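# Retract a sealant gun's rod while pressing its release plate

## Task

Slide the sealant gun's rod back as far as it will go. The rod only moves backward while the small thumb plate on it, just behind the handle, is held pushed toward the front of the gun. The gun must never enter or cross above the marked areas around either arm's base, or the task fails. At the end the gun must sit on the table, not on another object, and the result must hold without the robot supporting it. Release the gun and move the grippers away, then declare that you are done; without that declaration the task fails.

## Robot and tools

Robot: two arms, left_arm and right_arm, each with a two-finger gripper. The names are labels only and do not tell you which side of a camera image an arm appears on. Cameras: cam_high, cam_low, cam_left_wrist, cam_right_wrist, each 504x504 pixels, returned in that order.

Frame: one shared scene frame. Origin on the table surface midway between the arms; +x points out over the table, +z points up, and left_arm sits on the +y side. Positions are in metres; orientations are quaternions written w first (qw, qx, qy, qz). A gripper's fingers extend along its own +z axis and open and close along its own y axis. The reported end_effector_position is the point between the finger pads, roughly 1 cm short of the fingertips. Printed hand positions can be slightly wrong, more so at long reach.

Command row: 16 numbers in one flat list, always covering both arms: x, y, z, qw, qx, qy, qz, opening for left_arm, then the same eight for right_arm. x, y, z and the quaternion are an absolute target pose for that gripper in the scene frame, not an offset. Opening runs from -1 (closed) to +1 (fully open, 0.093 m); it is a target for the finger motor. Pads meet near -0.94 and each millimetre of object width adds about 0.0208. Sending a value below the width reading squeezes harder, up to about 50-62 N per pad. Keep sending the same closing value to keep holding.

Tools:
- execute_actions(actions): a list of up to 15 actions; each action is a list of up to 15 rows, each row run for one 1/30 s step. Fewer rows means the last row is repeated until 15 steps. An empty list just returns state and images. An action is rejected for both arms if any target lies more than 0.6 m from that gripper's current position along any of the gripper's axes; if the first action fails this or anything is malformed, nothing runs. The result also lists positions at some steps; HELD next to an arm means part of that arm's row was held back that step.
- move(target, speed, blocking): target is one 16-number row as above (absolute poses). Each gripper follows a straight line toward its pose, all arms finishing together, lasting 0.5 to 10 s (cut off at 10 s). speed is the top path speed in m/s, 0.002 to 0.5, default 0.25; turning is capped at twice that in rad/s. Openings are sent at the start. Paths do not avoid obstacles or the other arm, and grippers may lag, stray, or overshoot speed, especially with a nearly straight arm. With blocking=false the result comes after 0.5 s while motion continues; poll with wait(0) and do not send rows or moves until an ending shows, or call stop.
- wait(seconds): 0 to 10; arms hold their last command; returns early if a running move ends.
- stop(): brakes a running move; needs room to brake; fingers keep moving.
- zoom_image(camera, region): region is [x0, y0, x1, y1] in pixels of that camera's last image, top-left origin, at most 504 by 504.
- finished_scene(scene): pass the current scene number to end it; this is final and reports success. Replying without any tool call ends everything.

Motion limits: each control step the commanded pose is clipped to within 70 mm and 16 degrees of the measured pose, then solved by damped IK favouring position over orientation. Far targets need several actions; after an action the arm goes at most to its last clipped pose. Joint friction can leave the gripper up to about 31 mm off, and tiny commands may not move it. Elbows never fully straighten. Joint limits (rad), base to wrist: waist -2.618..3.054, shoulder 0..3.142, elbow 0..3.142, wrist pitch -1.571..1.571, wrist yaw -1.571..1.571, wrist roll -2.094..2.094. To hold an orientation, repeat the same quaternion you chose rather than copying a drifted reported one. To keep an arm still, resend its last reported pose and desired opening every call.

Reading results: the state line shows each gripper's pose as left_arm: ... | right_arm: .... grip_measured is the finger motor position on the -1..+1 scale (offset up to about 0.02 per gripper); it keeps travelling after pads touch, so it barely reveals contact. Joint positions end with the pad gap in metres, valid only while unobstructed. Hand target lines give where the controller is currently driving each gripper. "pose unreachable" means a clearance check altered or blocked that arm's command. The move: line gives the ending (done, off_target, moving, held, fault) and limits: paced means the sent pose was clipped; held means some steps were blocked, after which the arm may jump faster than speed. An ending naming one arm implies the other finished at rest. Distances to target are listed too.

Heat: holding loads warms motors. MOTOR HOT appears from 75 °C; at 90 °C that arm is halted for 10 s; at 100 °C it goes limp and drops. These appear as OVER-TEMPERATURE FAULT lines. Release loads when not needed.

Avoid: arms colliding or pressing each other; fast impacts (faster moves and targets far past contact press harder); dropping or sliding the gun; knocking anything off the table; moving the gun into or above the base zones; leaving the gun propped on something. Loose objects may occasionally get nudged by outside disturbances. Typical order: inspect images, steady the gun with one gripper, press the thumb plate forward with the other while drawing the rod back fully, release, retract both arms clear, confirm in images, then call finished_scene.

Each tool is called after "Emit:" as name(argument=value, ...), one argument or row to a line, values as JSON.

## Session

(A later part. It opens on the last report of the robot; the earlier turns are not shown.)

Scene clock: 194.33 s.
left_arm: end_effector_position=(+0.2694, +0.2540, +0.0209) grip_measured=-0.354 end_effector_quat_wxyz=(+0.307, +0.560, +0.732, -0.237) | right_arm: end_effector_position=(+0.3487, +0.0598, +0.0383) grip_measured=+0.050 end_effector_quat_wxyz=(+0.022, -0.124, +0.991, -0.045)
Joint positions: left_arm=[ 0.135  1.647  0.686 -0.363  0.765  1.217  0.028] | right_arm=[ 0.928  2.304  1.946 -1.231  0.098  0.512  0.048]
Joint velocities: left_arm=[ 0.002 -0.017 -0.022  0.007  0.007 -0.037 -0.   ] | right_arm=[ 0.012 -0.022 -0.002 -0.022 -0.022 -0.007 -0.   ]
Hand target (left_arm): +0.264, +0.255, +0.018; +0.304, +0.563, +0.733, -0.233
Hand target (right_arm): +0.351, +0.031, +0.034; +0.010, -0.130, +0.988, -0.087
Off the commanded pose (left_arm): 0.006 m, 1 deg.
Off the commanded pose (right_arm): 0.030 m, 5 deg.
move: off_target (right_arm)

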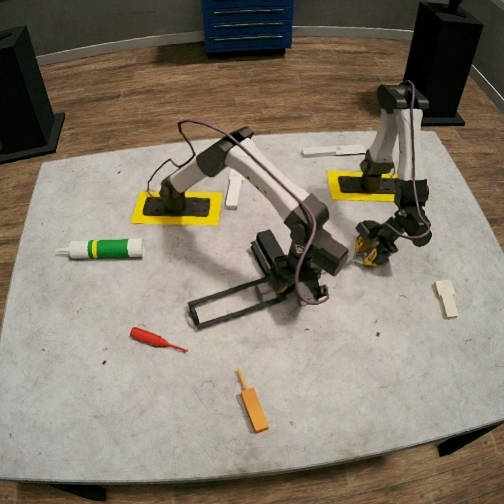

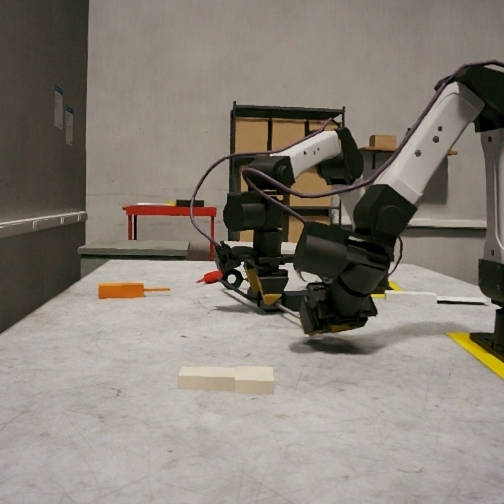

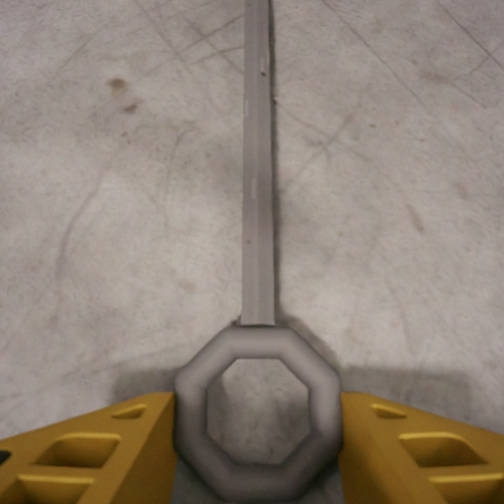

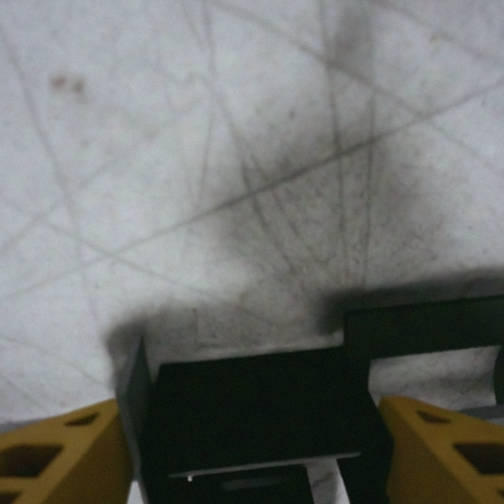

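Emit:
move(
  target=[0.269,0.254,0.02,0.304,0.563,0.733,-0.233,-0.5,0.348,0.062,0.038,0.015,-0.125,0.99,-0.06,0.8],
  speed=0.05,
)

Emit:
move(
  target=[0.269,0.254,0.02,0.304,0.563,0.733,-0.233,-0.5,0.346,0.066,0.056,0.038,-0.17,0.961,-0.213,0.8],
  speed=0.1,
)

Emit:
zoom_image(
  camera="cam_low",
  region=[200, 240, 380, 360],
)

Scene clock: 201.40 s.
left_arm: end_effector_position=(+0.2713, +0.2551, +0.0203) grip_measured=-0.354 end_effector_quat_wxyz=(+0.309, +0.564, +0.730, -0.229) | right_arm: end_effector_position=(+0.3509, +0.0623, +0.0476) grip_measured=+0.798 end_effector_quat_wxyz=(+0.026, -0.123, +0.991, -0.044)
Joint positions: left_arm=[ 0.135  1.647  0.686 -0.354  0.756  1.226  0.028] | right_arm=[ 0.93   2.307  1.987 -1.261  0.103  0.515  0.083]
Joint velocities: left_arm=[-0.027 -0.007  0.002  0.007 -0.022 -0.007  0.   ] | right_arm=[-0.007  0.051  0.007 -0.037 -0.007  0.007 -0.001]
Hand target (left_arm): +0.269, +0.254, +0.020; +0.304, +0.563, +0.733, -0.233
Hand target (right_arm): +0.348, +0.062, +0.038; +0.015, -0.125, +0.990, -0.060
Off the commanded pose (left_arm): 0.003 m, 1 deg.
Off the commanded pose (right_arm): 0.010 m, 2 deg.
move: done

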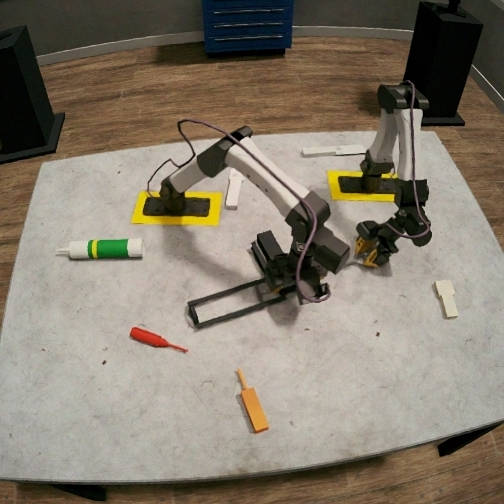

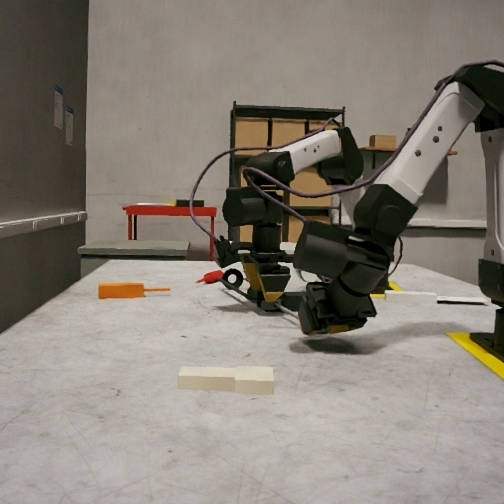

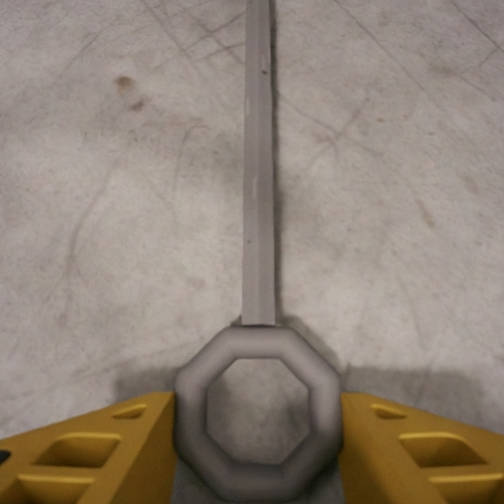

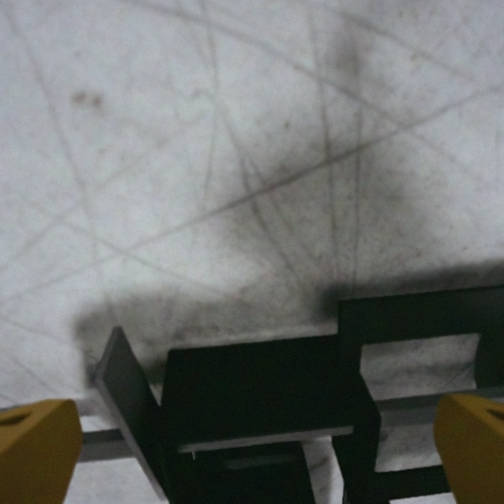

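Scene clock: 203.53 s.
left_arm: end_effector_position=(+0.2718, +0.2552, +0.0203) grip_measured=-0.354 end_effector_quat_wxyz=(+0.310, +0.566, +0.729, -0.228) | right_arm: end_effector_position=(+0.3477, +0.0656, +0.0613) grip_measured=+0.798 end_effector_quat_wxyz=(+0.057, -0.170, +0.966, -0.187)
Joint positions: left_arm=[ 0.135  1.647  0.686 -0.352  0.755  1.229  0.028] | right_arm=[ 1.036  2.473  2.283 -1.541  0.361  0.547  0.083]
Joint velocities: left_arm=[ 0.022 -0.012 -0.002 -0.022 -0.022 -0.051 -0.   ] | right_arm=[-0.002 -0.002  0.012  0.007 -0.007  0.007 -0.   ]
Hand target (left_arm): +0.269, +0.254, +0.020; +0.304, +0.563, +0.733, -0.233
Hand target (right_arm): +0.345, +0.066, +0.055; +0.051, -0.174, +0.963, -0.200
Off the commanded pose (left_arm): 0.003 m, 1 deg.
Off the commanded pose (right_arm): 0.006 m, 4 deg.
joint sent to its limit (right arm) — the command would take joint 4 (wrist pitch) past its lower limit, so that joint was sent only as far as its limit.
move: off_target (right_arm)

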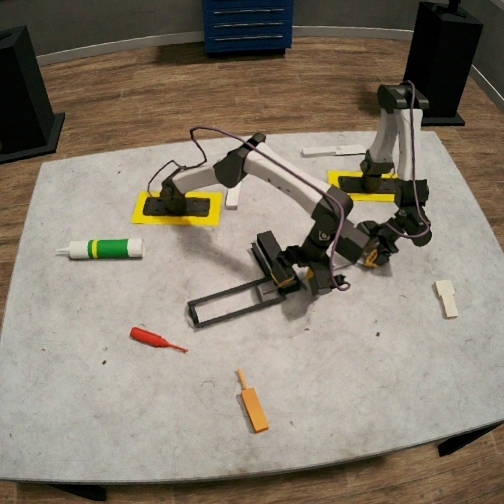

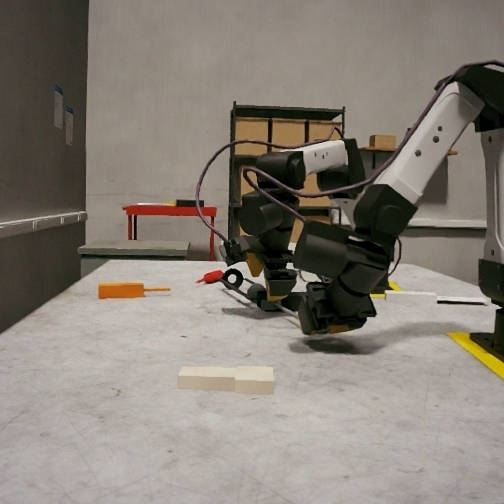

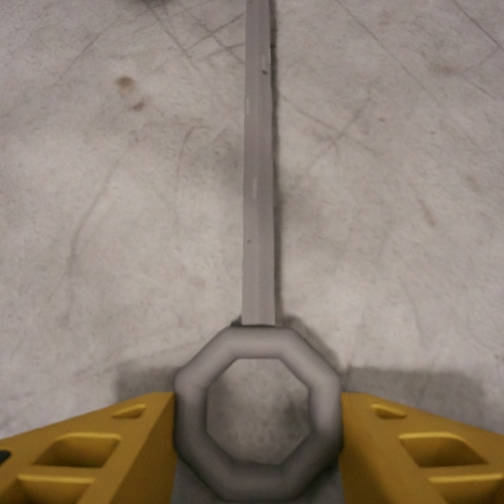

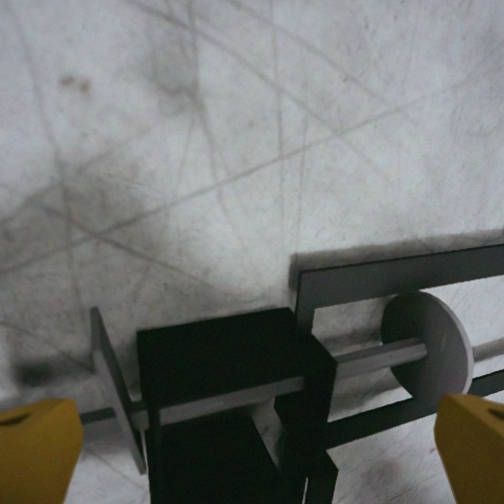

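Region (200, 240, 380, 360) of cam_low's 504x504 image, scaled by 2.800, with more detail than that image has.

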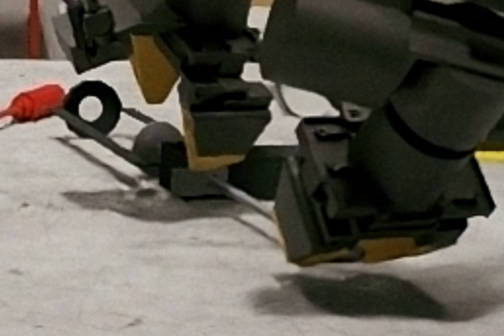

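Emit:
move(
  target=[0.269,0.254,0.02,0.304,0.563,0.733,-0.233,-0.5,0.346,0.07,0.04,0.038,-0.17,0.961,-0.213,0.8],
  speed=0.04,
)

Emit:
move(
  target=[0.256,0.292,0.019,0.304,0.563,0.733,-0.233,-0.5,0.356,0.04,0.04,0.038,-0.17,0.961,-0.213,0.8],
  speed=0.03,
)

Scene clock: 206.60 s.
left_arm: end_effector_position=(+0.2718, +0.2552, +0.0203) grip_measured=-0.354 end_effector_quat_wxyz=(+0.310, +0.566, +0.729, -0.228) | right_arm: end_effector_position=(+0.3495, +0.0667, +0.0461) grip_measured=+0.798 end_effector_quat_wxyz=(+0.049, -0.166, +0.965, -0.197)
Joint positions: left_arm=[ 0.135  1.647  0.686 -0.352  0.755  1.229  0.028] | right_arm=[ 1.036  2.522  2.307 -1.543  0.365  0.56   0.083]
Joint velocities: left_arm=[-0.002 -0.002 -0.017 -0.007  0.022 -0.051 -0.   ] | right_arm=[ 0.007 -0.002 -0.007 -0.007 -0.051 -0.051 -0.001]
Hand target (left_arm): +0.269, +0.254, +0.020; +0.304, +0.563, +0.733, -0.233
Hand target (right_arm): +0.346, +0.070, +0.040; +0.046, -0.172, +0.962, -0.207
Off the commanded pose (left_arm): 0.003 m, 1 deg.
Off the commanded pose (right_arm): 0.008 m, 2 deg.
joint sent to its limit (right arm) — the command would take joint 4 (wrist pitch) past its lower limit, so that joint was sent only as far as its limit.
move: done

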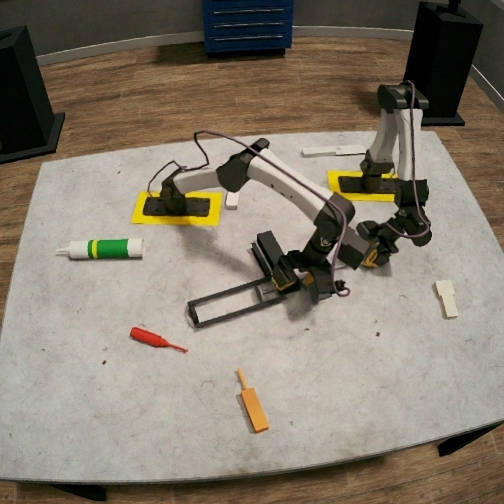

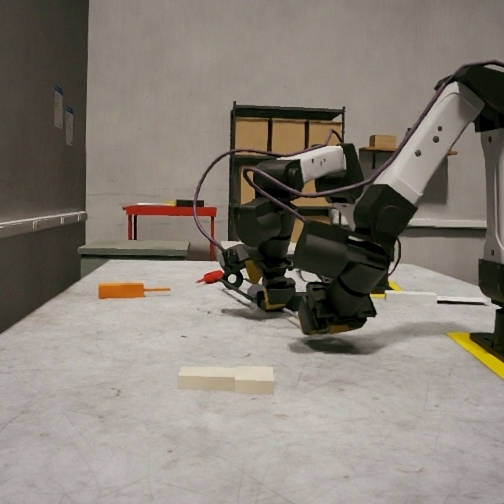

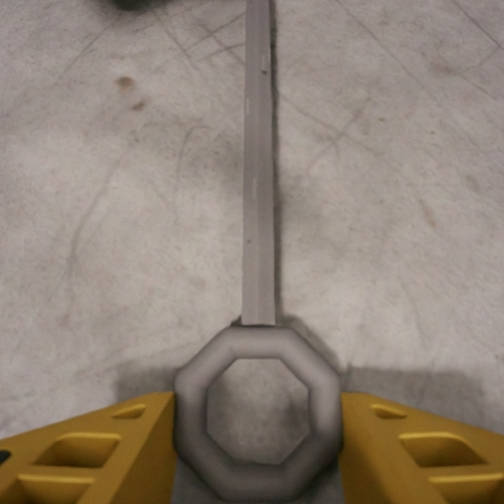

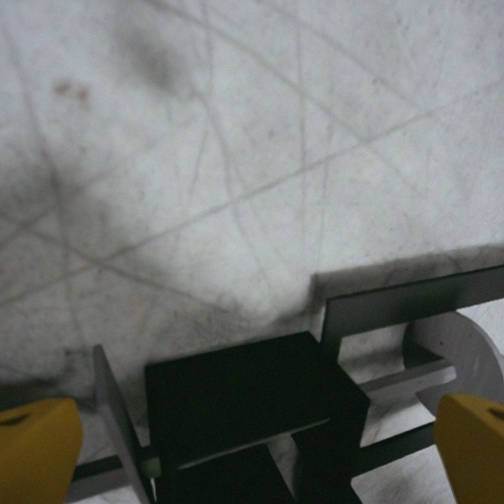

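Scene clock: 208.23 s.
left_arm: end_effector_position=(+0.2617, +0.2829, +0.0215) grip_measured=-0.354 end_effector_quat_wxyz=(+0.320, +0.566, +0.723, -0.233) | right_arm: end_effector_position=(+0.3440, +0.0825, +0.0425) grip_measured=+0.799 end_effector_quat_wxyz=(+0.042, -0.182, +0.972, -0.143)
Joint positions: left_arm=[ 0.262  1.647  0.686 -0.468  0.804  1.408  0.028] | right_arm=[ 1.036  2.482  2.248 -1.456  0.275  0.514  0.084]
Joint velocities: left_arm=[-0.002 -0.007  0.007  0.007  0.007  0.022 -0.001] | right_arm=[-0.012 -0.012 -0.007  0.007  0.022 -0.051 -0.   ]
Hand target (left_arm): +0.256, +0.291, +0.019; +0.304, +0.562, +0.733, -0.233
Hand target (right_arm): +0.356, +0.043, +0.041; +0.036, -0.172, +0.961, -0.212
Off the commanded pose (left_arm): 0.011 m, 2 deg.
Off the commanded pose (right_arm): 0.044 m, 8 deg.
move: off_target (left_arm, right_arm)

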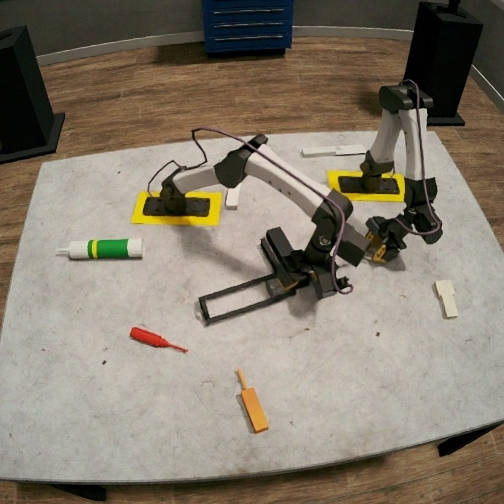

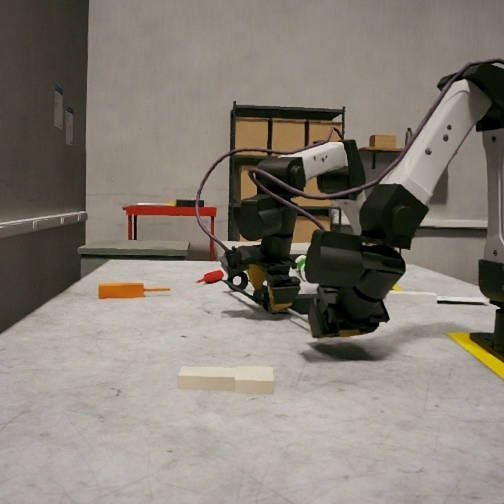

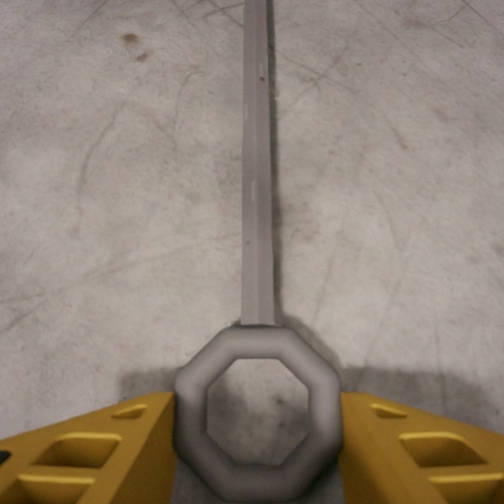

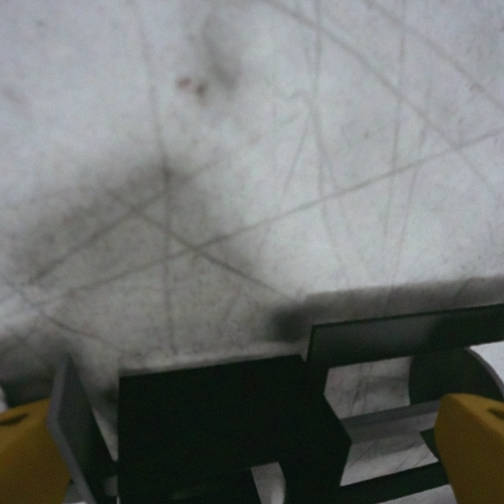

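Emit:
move(
  target=[0.263,0.279,0.021,0.304,0.563,0.733,-0.233,-0.5,0.342,0.092,0.085,0.02,-0.172,0.98,-0.1,0.9],
  speed=0.08,
)

Emit:
move(
  target=[0.263,0.279,0.021,0.304,0.563,0.733,-0.233,-0.5,0.318,0.112,0.065,0.011,-0.173,0.983,-0.06,0.1],
  speed=0.08,
)

Scene clock: 212.60 s.
left_arm: end_effector_position=(+0.2604, +0.2836, +0.0165) grip_measured=-0.354 end_effector_quat_wxyz=(+0.302, +0.565, +0.734, -0.226) | right_arm: end_effector_position=(+0.3399, +0.0935, +0.0760) grip_measured=+0.897 end_effector_quat_wxyz=(+0.035, -0.176, +0.979, -0.097)
Joint positions: left_arm=[ 0.246  1.647  0.686 -0.468  0.762  1.379  0.028] | right_arm=[ 1.03   2.462  2.362 -1.54   0.195  0.511  0.088]
Joint velocities: left_arm=[-0.022  0.007 -0.037  0.007  0.051 -0.037  0.001] | right_arm=[-0.022 -0.007  0.002  0.022 -0.007 -0.022 -0.001]
Hand target (left_arm): +0.263, +0.279, +0.021; +0.304, +0.563, +0.733, -0.233
Hand target (right_arm): +0.341, +0.091, +0.085; +0.035, -0.174, +0.980, -0.089
Off the commanded pose (left_arm): 0.007 m, 1 deg.
Off the commanded pose (right_arm): 0.009 m, 2 deg.
joint sent to its limit (right arm) — the command would take joint 4 (wrist pitch) past its lower limit, so that joint was sent only as far as its limit.
move: done

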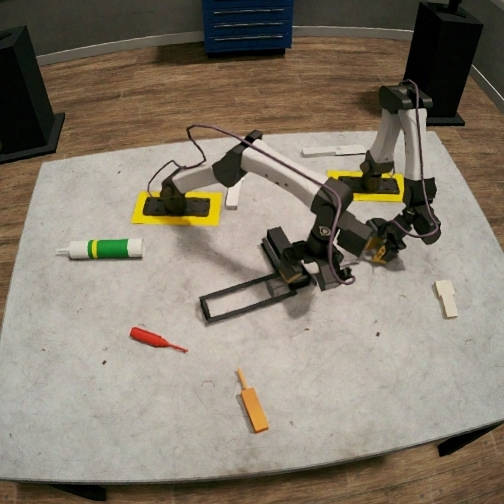

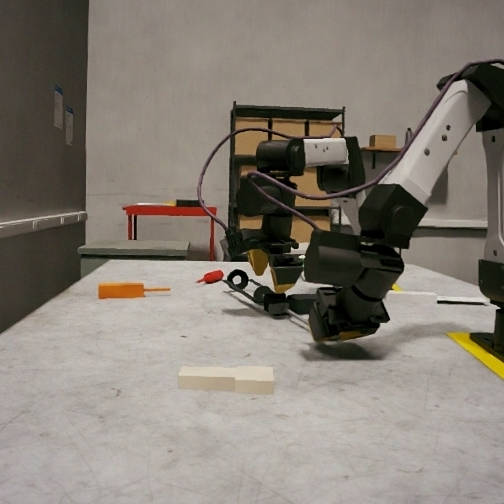

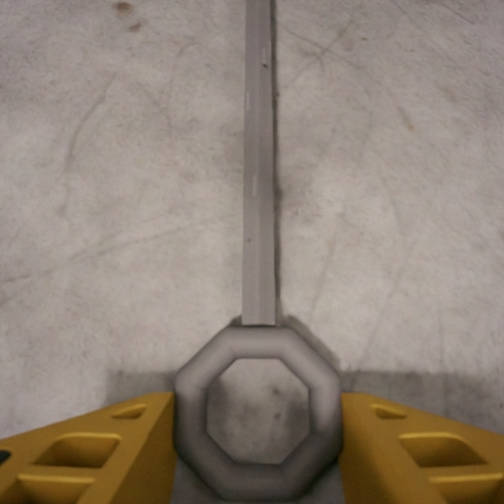

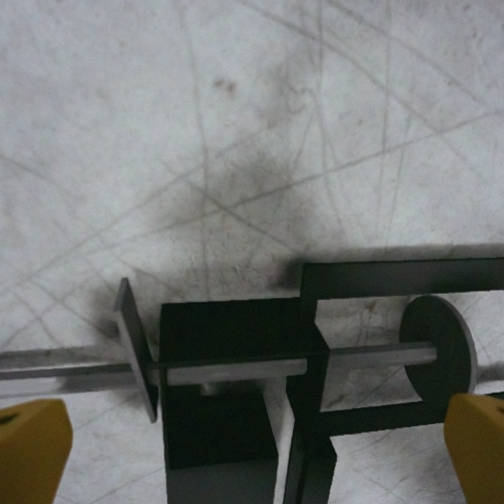

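Scene clock: 213.57 s.
left_arm: end_effector_position=(+0.2605, +0.2838, +0.0164) grip_measured=-0.354 end_effector_quat_wxyz=(+0.301, +0.565, +0.734, -0.225) | right_arm: end_effector_position=(+0.3219, +0.1078, +0.0615) grip_measured=+0.102 end_effector_quat_wxyz=(+0.008, -0.173, +0.982, -0.070)
Joint positions: left_arm=[ 0.246  1.647  0.686 -0.467  0.761  1.379  0.028] | right_arm=[ 1.051  2.462  2.312 -1.5    0.116  0.538  0.05 ]
Joint velocities: left_arm=[-0.007 -0.002  0.002  0.037 -0.007 -0.022 -0.002] | right_arm=[ 0.002 -0.007 -0.007  0.007 -0.037  0.022 -0.001]
Hand target (left_arm): +0.263, +0.279, +0.021; +0.304, +0.563, +0.733, -0.233
Hand target (right_arm): +0.318, +0.112, +0.065; +0.011, -0.173, +0.983, -0.060
Off the commanded pose (left_arm): 0.007 m, 1 deg.
Off the commanded pose (right_arm): 0.007 m, 1 deg.
move: done

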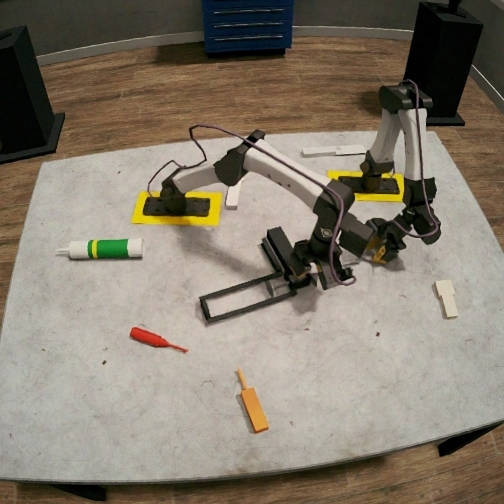

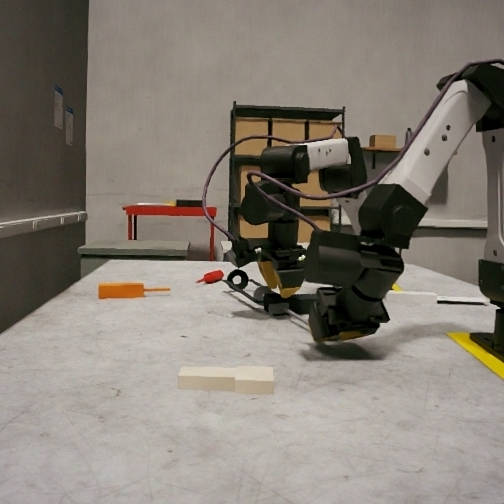

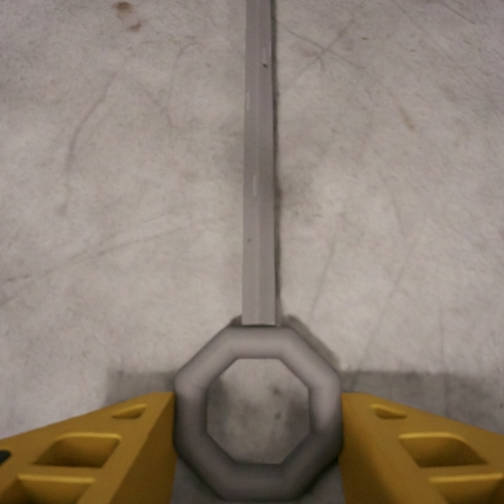

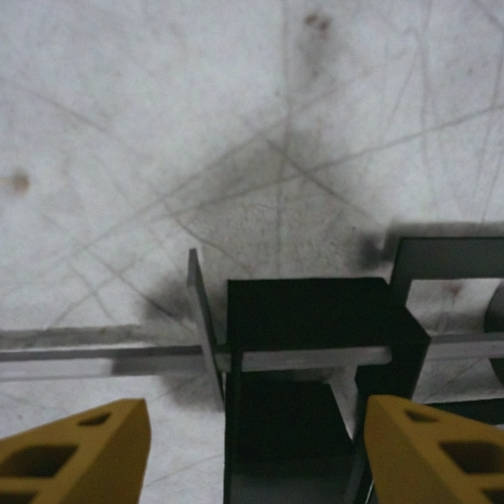

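Emit:
move(
  target=[0.263,0.279,0.021,0.304,0.563,0.733,-0.233,-0.5,0.327,0.121,0.06,0.011,-0.173,0.983,-0.06,-0.15],
  speed=0.04,
)

Emit:
move(
  target=[0.263,0.279,0.021,0.304,0.563,0.733,-0.233,-0.5,0.327,0.121,0.03,0.011,-0.173,0.983,-0.06,-0.15],
  speed=0.03,
)

Emit:
zoom_image(
  camera="cam_low",
  region=[220, 250, 370, 350],
)

Scene clock: 219.43 s.
left_arm: end_effector_position=(+0.2605, +0.2836, +0.0164) grip_measured=-0.354 end_effector_quat_wxyz=(+0.301, +0.565, +0.734, -0.225) | right_arm: end_effector_position=(+0.3311, +0.1193, +0.0661) grip_measured=-0.148 end_effector_quat_wxyz=(+0.023, -0.172, +0.983, -0.056)
Joint positions: left_arm=[ 0.246  1.647  0.686 -0.467  0.761  1.378  0.028] | right_arm=[ 1.051  2.502  2.406 -1.513  0.115  0.539  0.038]
Joint velocities: left_arm=[-0.012 -0.012  0.012 -0.007  0.007 -0.022  0.001] | right_arm=[-0.012  0.007  0.017 -0.037 -0.066  0.037  0.   ]
Hand target (left_arm): +0.263, +0.279, +0.021; +0.304, +0.563, +0.733, -0.233
Hand target (right_arm): +0.327, +0.121, +0.060; +0.011, -0.173, +0.983, -0.060
Off the commanded pose (left_arm): 0.007 m, 1 deg.
Off the commanded pose (right_arm): 0.008 m, 1 deg.
move: done

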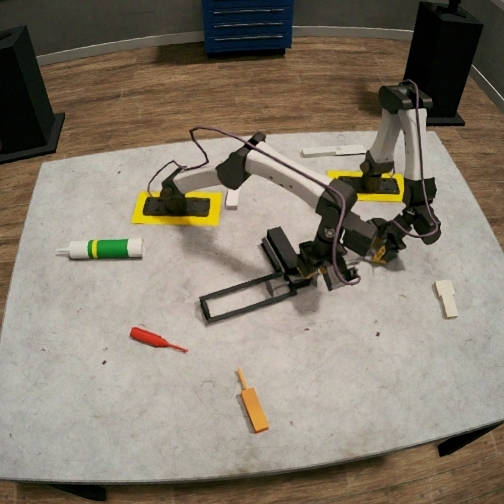

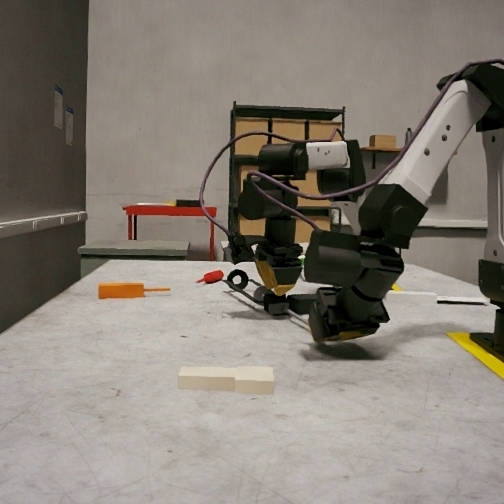

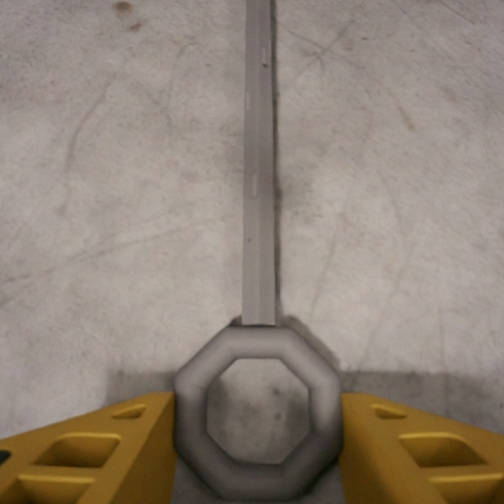

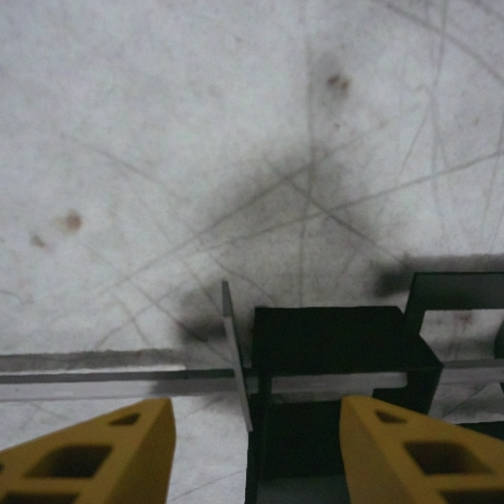

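Scene clock: 220.87 s.
left_arm: end_effector_position=(+0.2603, +0.2835, +0.0159) grip_measured=-0.354 end_effector_quat_wxyz=(+0.299, +0.565, +0.735, -0.225) | right_arm: end_effector_position=(+0.3304, +0.1185, +0.0456) grip_measured=-0.148 end_effector_quat_wxyz=(+0.018, -0.172, +0.983, -0.060)
Joint positions: left_arm=[ 0.243  1.647  0.686 -0.466  0.756  1.374  0.028] | right_arm=[ 1.051  2.502  2.323 -1.444  0.115  0.539  0.038]
Joint velocities: left_arm=[ 0.002 -0.002 -0.022 -0.022  0.037 -0.051  0.   ] | right_arm=[-0.002  0.032 -0.007 -0.007  0.066  0.037  0.   ]
Hand target (left_arm): +0.263, +0.279, +0.021; +0.304, +0.563, +0.733, -0.233
Hand target (right_arm): +0.327, +0.121, +0.030; +0.010, -0.173, +0.983, -0.061
Off the commanded pose (left_arm): 0.007 m, 1 deg.
Off the commanded pose (right_arm): 0.016 m, 1 deg.
move: off_target (right_arm)

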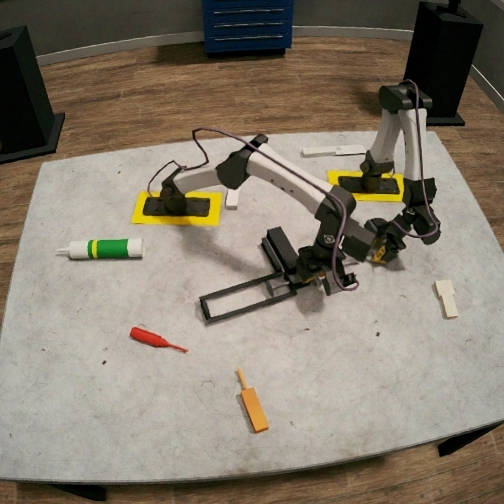

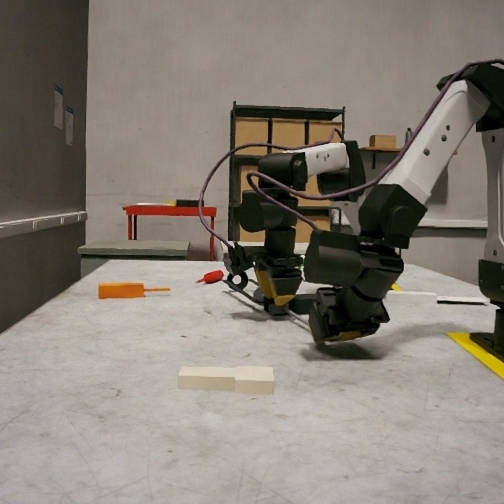

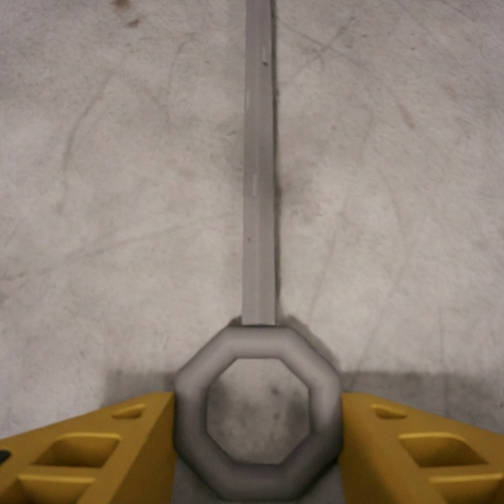

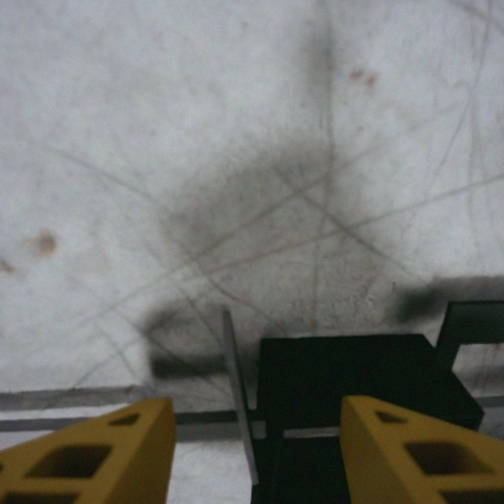

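Region (220, 250, 370, 350) of cam_low's 504x504 image, scaled by 3.360, with more detail than that image has.

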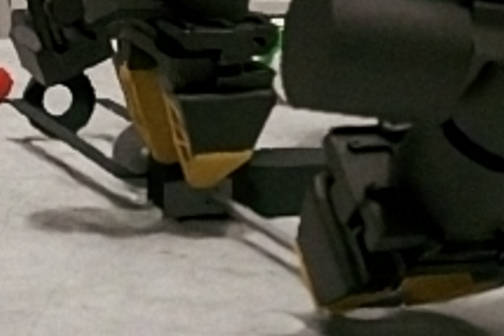

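Emit:
move(
  target=[0.263,0.279,0.021,0.304,0.563,0.733,-0.233,-0.5,0.334,0.123,0.058,0.011,-0.173,0.983,-0.06,-0.15],
  speed=0.03,
)

Emit:
move(
  target=[0.263,0.279,0.021,0.304,0.563,0.733,-0.233,-0.5,0.334,0.123,0.028,0.011,-0.173,0.983,-0.06,-0.15],
  speed=0.03,
)

Scene clock: 228.40 s.
left_arm: end_effector_position=(+0.2605, +0.2837, +0.0158) grip_measured=-0.354 end_effector_quat_wxyz=(+0.299, +0.566, +0.735, -0.224) | right_arm: end_effector_position=(+0.3351, +0.1242, +0.0647) grip_measured=-0.148 end_effector_quat_wxyz=(+0.025, -0.171, +0.983, -0.054)
Joint positions: left_arm=[ 0.243  1.647  0.686 -0.466  0.755  1.376  0.028] | right_arm=[ 1.051  2.544  2.478 -1.539  0.115  0.539  0.038]
Joint velocities: left_arm=[-0.007 -0.007  0.002  0.066  0.051  0.037  0.001] | right_arm=[-0.007 -0.002 -0.012  0.051  0.022  0.037  0.002]
Hand target (left_arm): +0.263, +0.279, +0.021; +0.304, +0.563, +0.733, -0.233
Hand target (right_arm): +0.334, +0.123, +0.058; +0.012, -0.173, +0.983, -0.059
Off the commanded pose (left_arm): 0.007 m, 1 deg.
Off the commanded pose (right_arm): 0.007 m, 2 deg.
joint sent to its limit (right arm) — the command would take joint 4 (wrist pitch) past its lower limit, so that joint was sent only as far as its limit.
move: done

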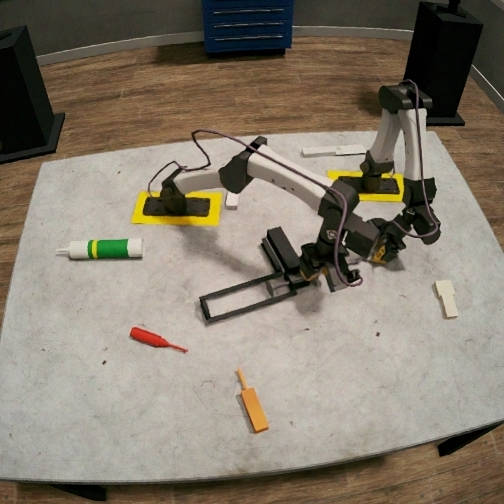

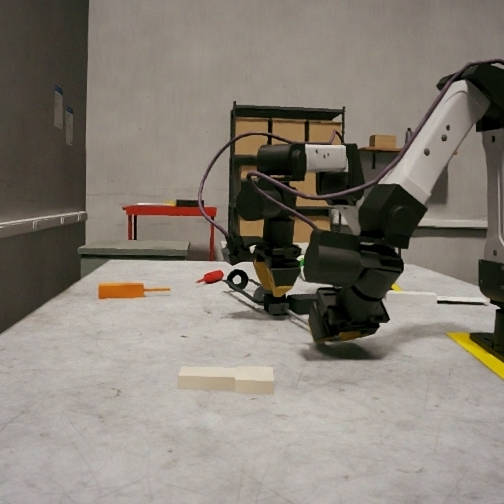

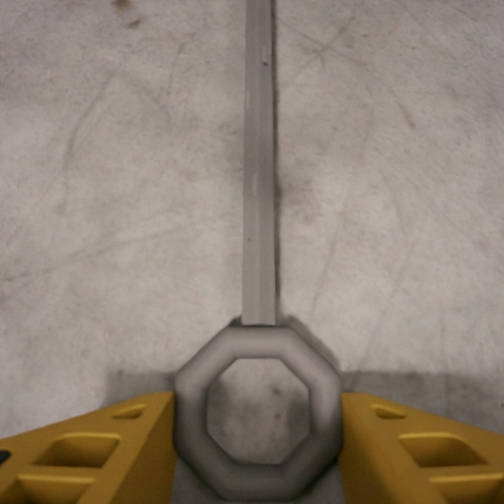

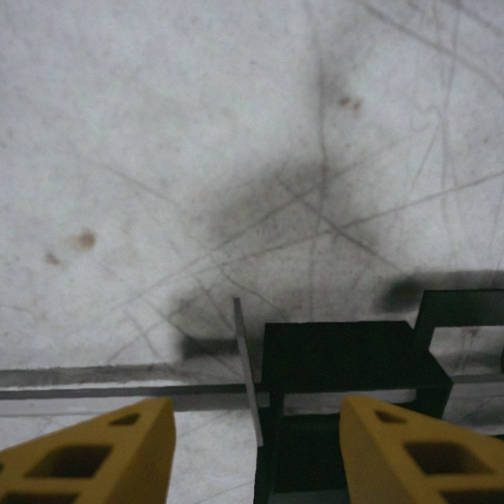

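Scene clock: 229.90 s.
left_arm: end_effector_position=(+0.2605, +0.2837, +0.0158) grip_measured=-0.354 end_effector_quat_wxyz=(+0.299, +0.566, +0.735, -0.224) | right_arm: end_effector_position=(+0.3366, +0.1260, +0.0398) grip_measured=-0.148 end_effector_quat_wxyz=(+0.023, -0.172, +0.983, -0.056)
Joint positions: left_arm=[ 0.243  1.647  0.686 -0.466  0.755  1.376  0.028] | right_arm=[ 1.051  2.544  2.378 -1.443  0.115  0.539  0.038]
Joint velocities: left_arm=[-0.002 -0.007  0.002 -0.022  0.037 -0.007  0.   ] | right_arm=[ 0.017  0.012 -0.012  0.037  0.007 -0.022 -0.   ]
Hand target (left_arm): +0.263, +0.279, +0.021; +0.304, +0.563, +0.733, -0.233
Hand target (right_arm): +0.334, +0.123, +0.028; +0.011, -0.173, +0.983, -0.060
Off the commanded pose (left_arm): 0.007 m, 1 deg.
Off the commanded pose (right_arm): 0.012 m, 2 deg.
move: off_target (right_arm)

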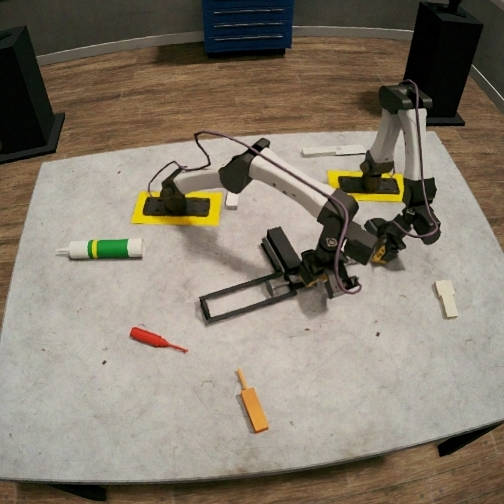

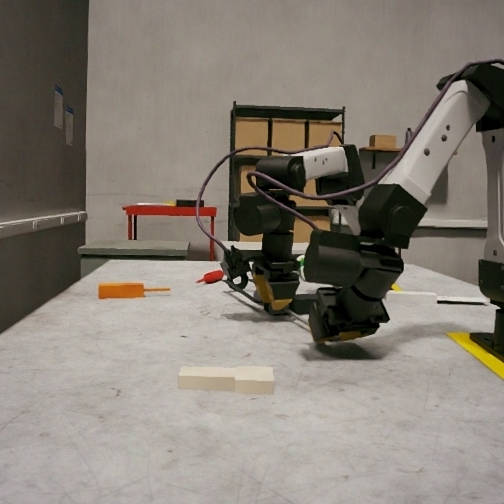

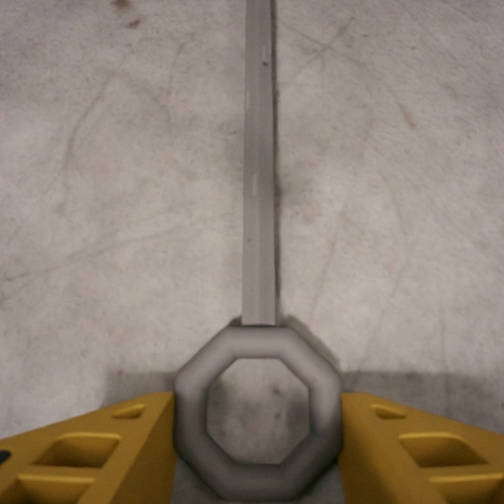

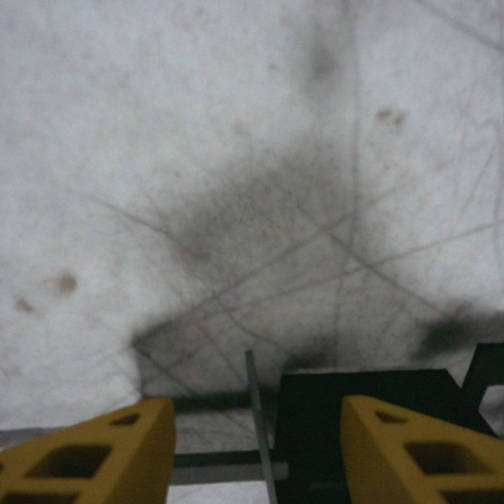

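Emit:
move(
  target=[0.263,0.279,0.021,0.304,0.563,0.733,-0.233,-0.5,0.335,0.124,0.034,0.011,-0.173,0.983,-0.06,-0.9],
)

Emit:
zoom_image(
  camera="cam_low",
  region=[220, 250, 370, 350],
)

Scene clock: 232.80 s.
left_arm: end_effector_position=(+0.2605, +0.2837, +0.0158) grip_measured=-0.354 end_effector_quat_wxyz=(+0.300, +0.566, +0.735, -0.224) | right_arm: end_effector_position=(+0.3375, +0.1256, +0.0398) grip_measured=-0.897 end_effector_quat_wxyz=(+0.025, -0.172, +0.983, -0.057)
Joint positions: left_arm=[ 0.243  1.647  0.686 -0.466  0.755  1.376  0.028] | right_arm=[ 1.05   2.544  2.378 -1.441  0.119  0.538  0.002]
Joint velocities: left_arm=[ 0.002  0.007  0.002  0.007 -0.007 -0.066  0.002] | right_arm=[-0.007 -0.012 -0.002 -0.066 -0.037  0.051 -0.001]
Hand target (left_arm): +0.263, +0.279, +0.021; +0.304, +0.563, +0.733, -0.233
Hand target (right_arm): +0.335, +0.124, +0.034; +0.011, -0.173, +0.983, -0.060
Off the commanded pose (left_arm): 0.007 m, 1 deg.
Off the commanded pose (right_arm): 0.006 m, 2 deg.
move: done

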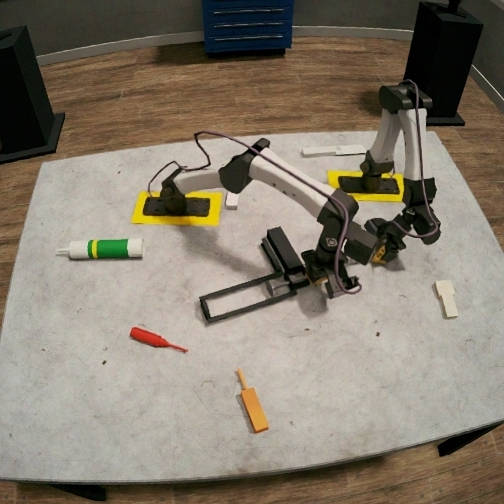

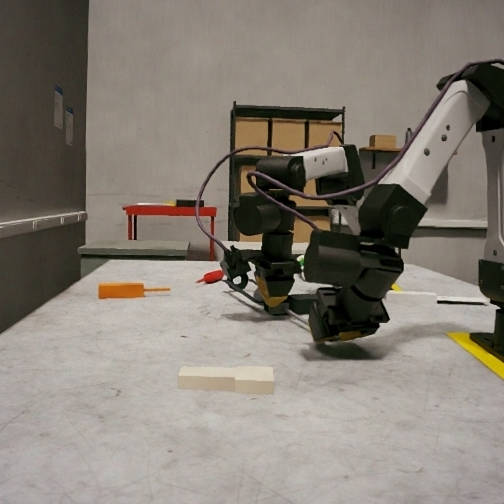

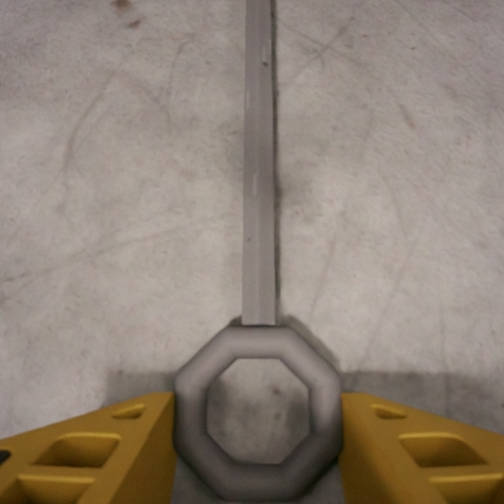

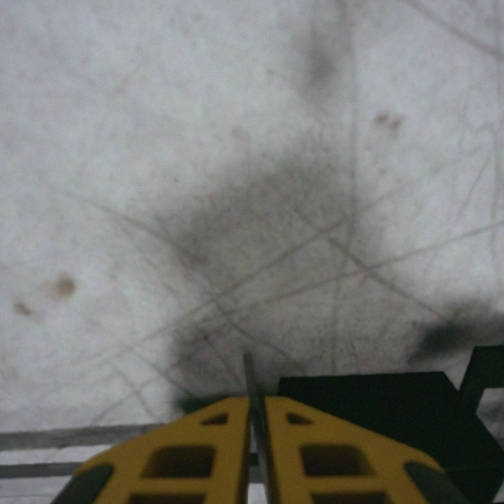

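Region (220, 250, 370, 350) of cam_low's 504x504 image, scaled by 3.360, with more detail than that image has.

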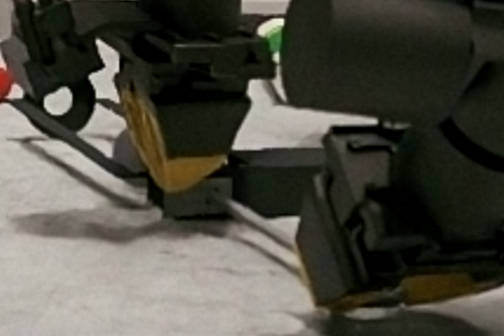

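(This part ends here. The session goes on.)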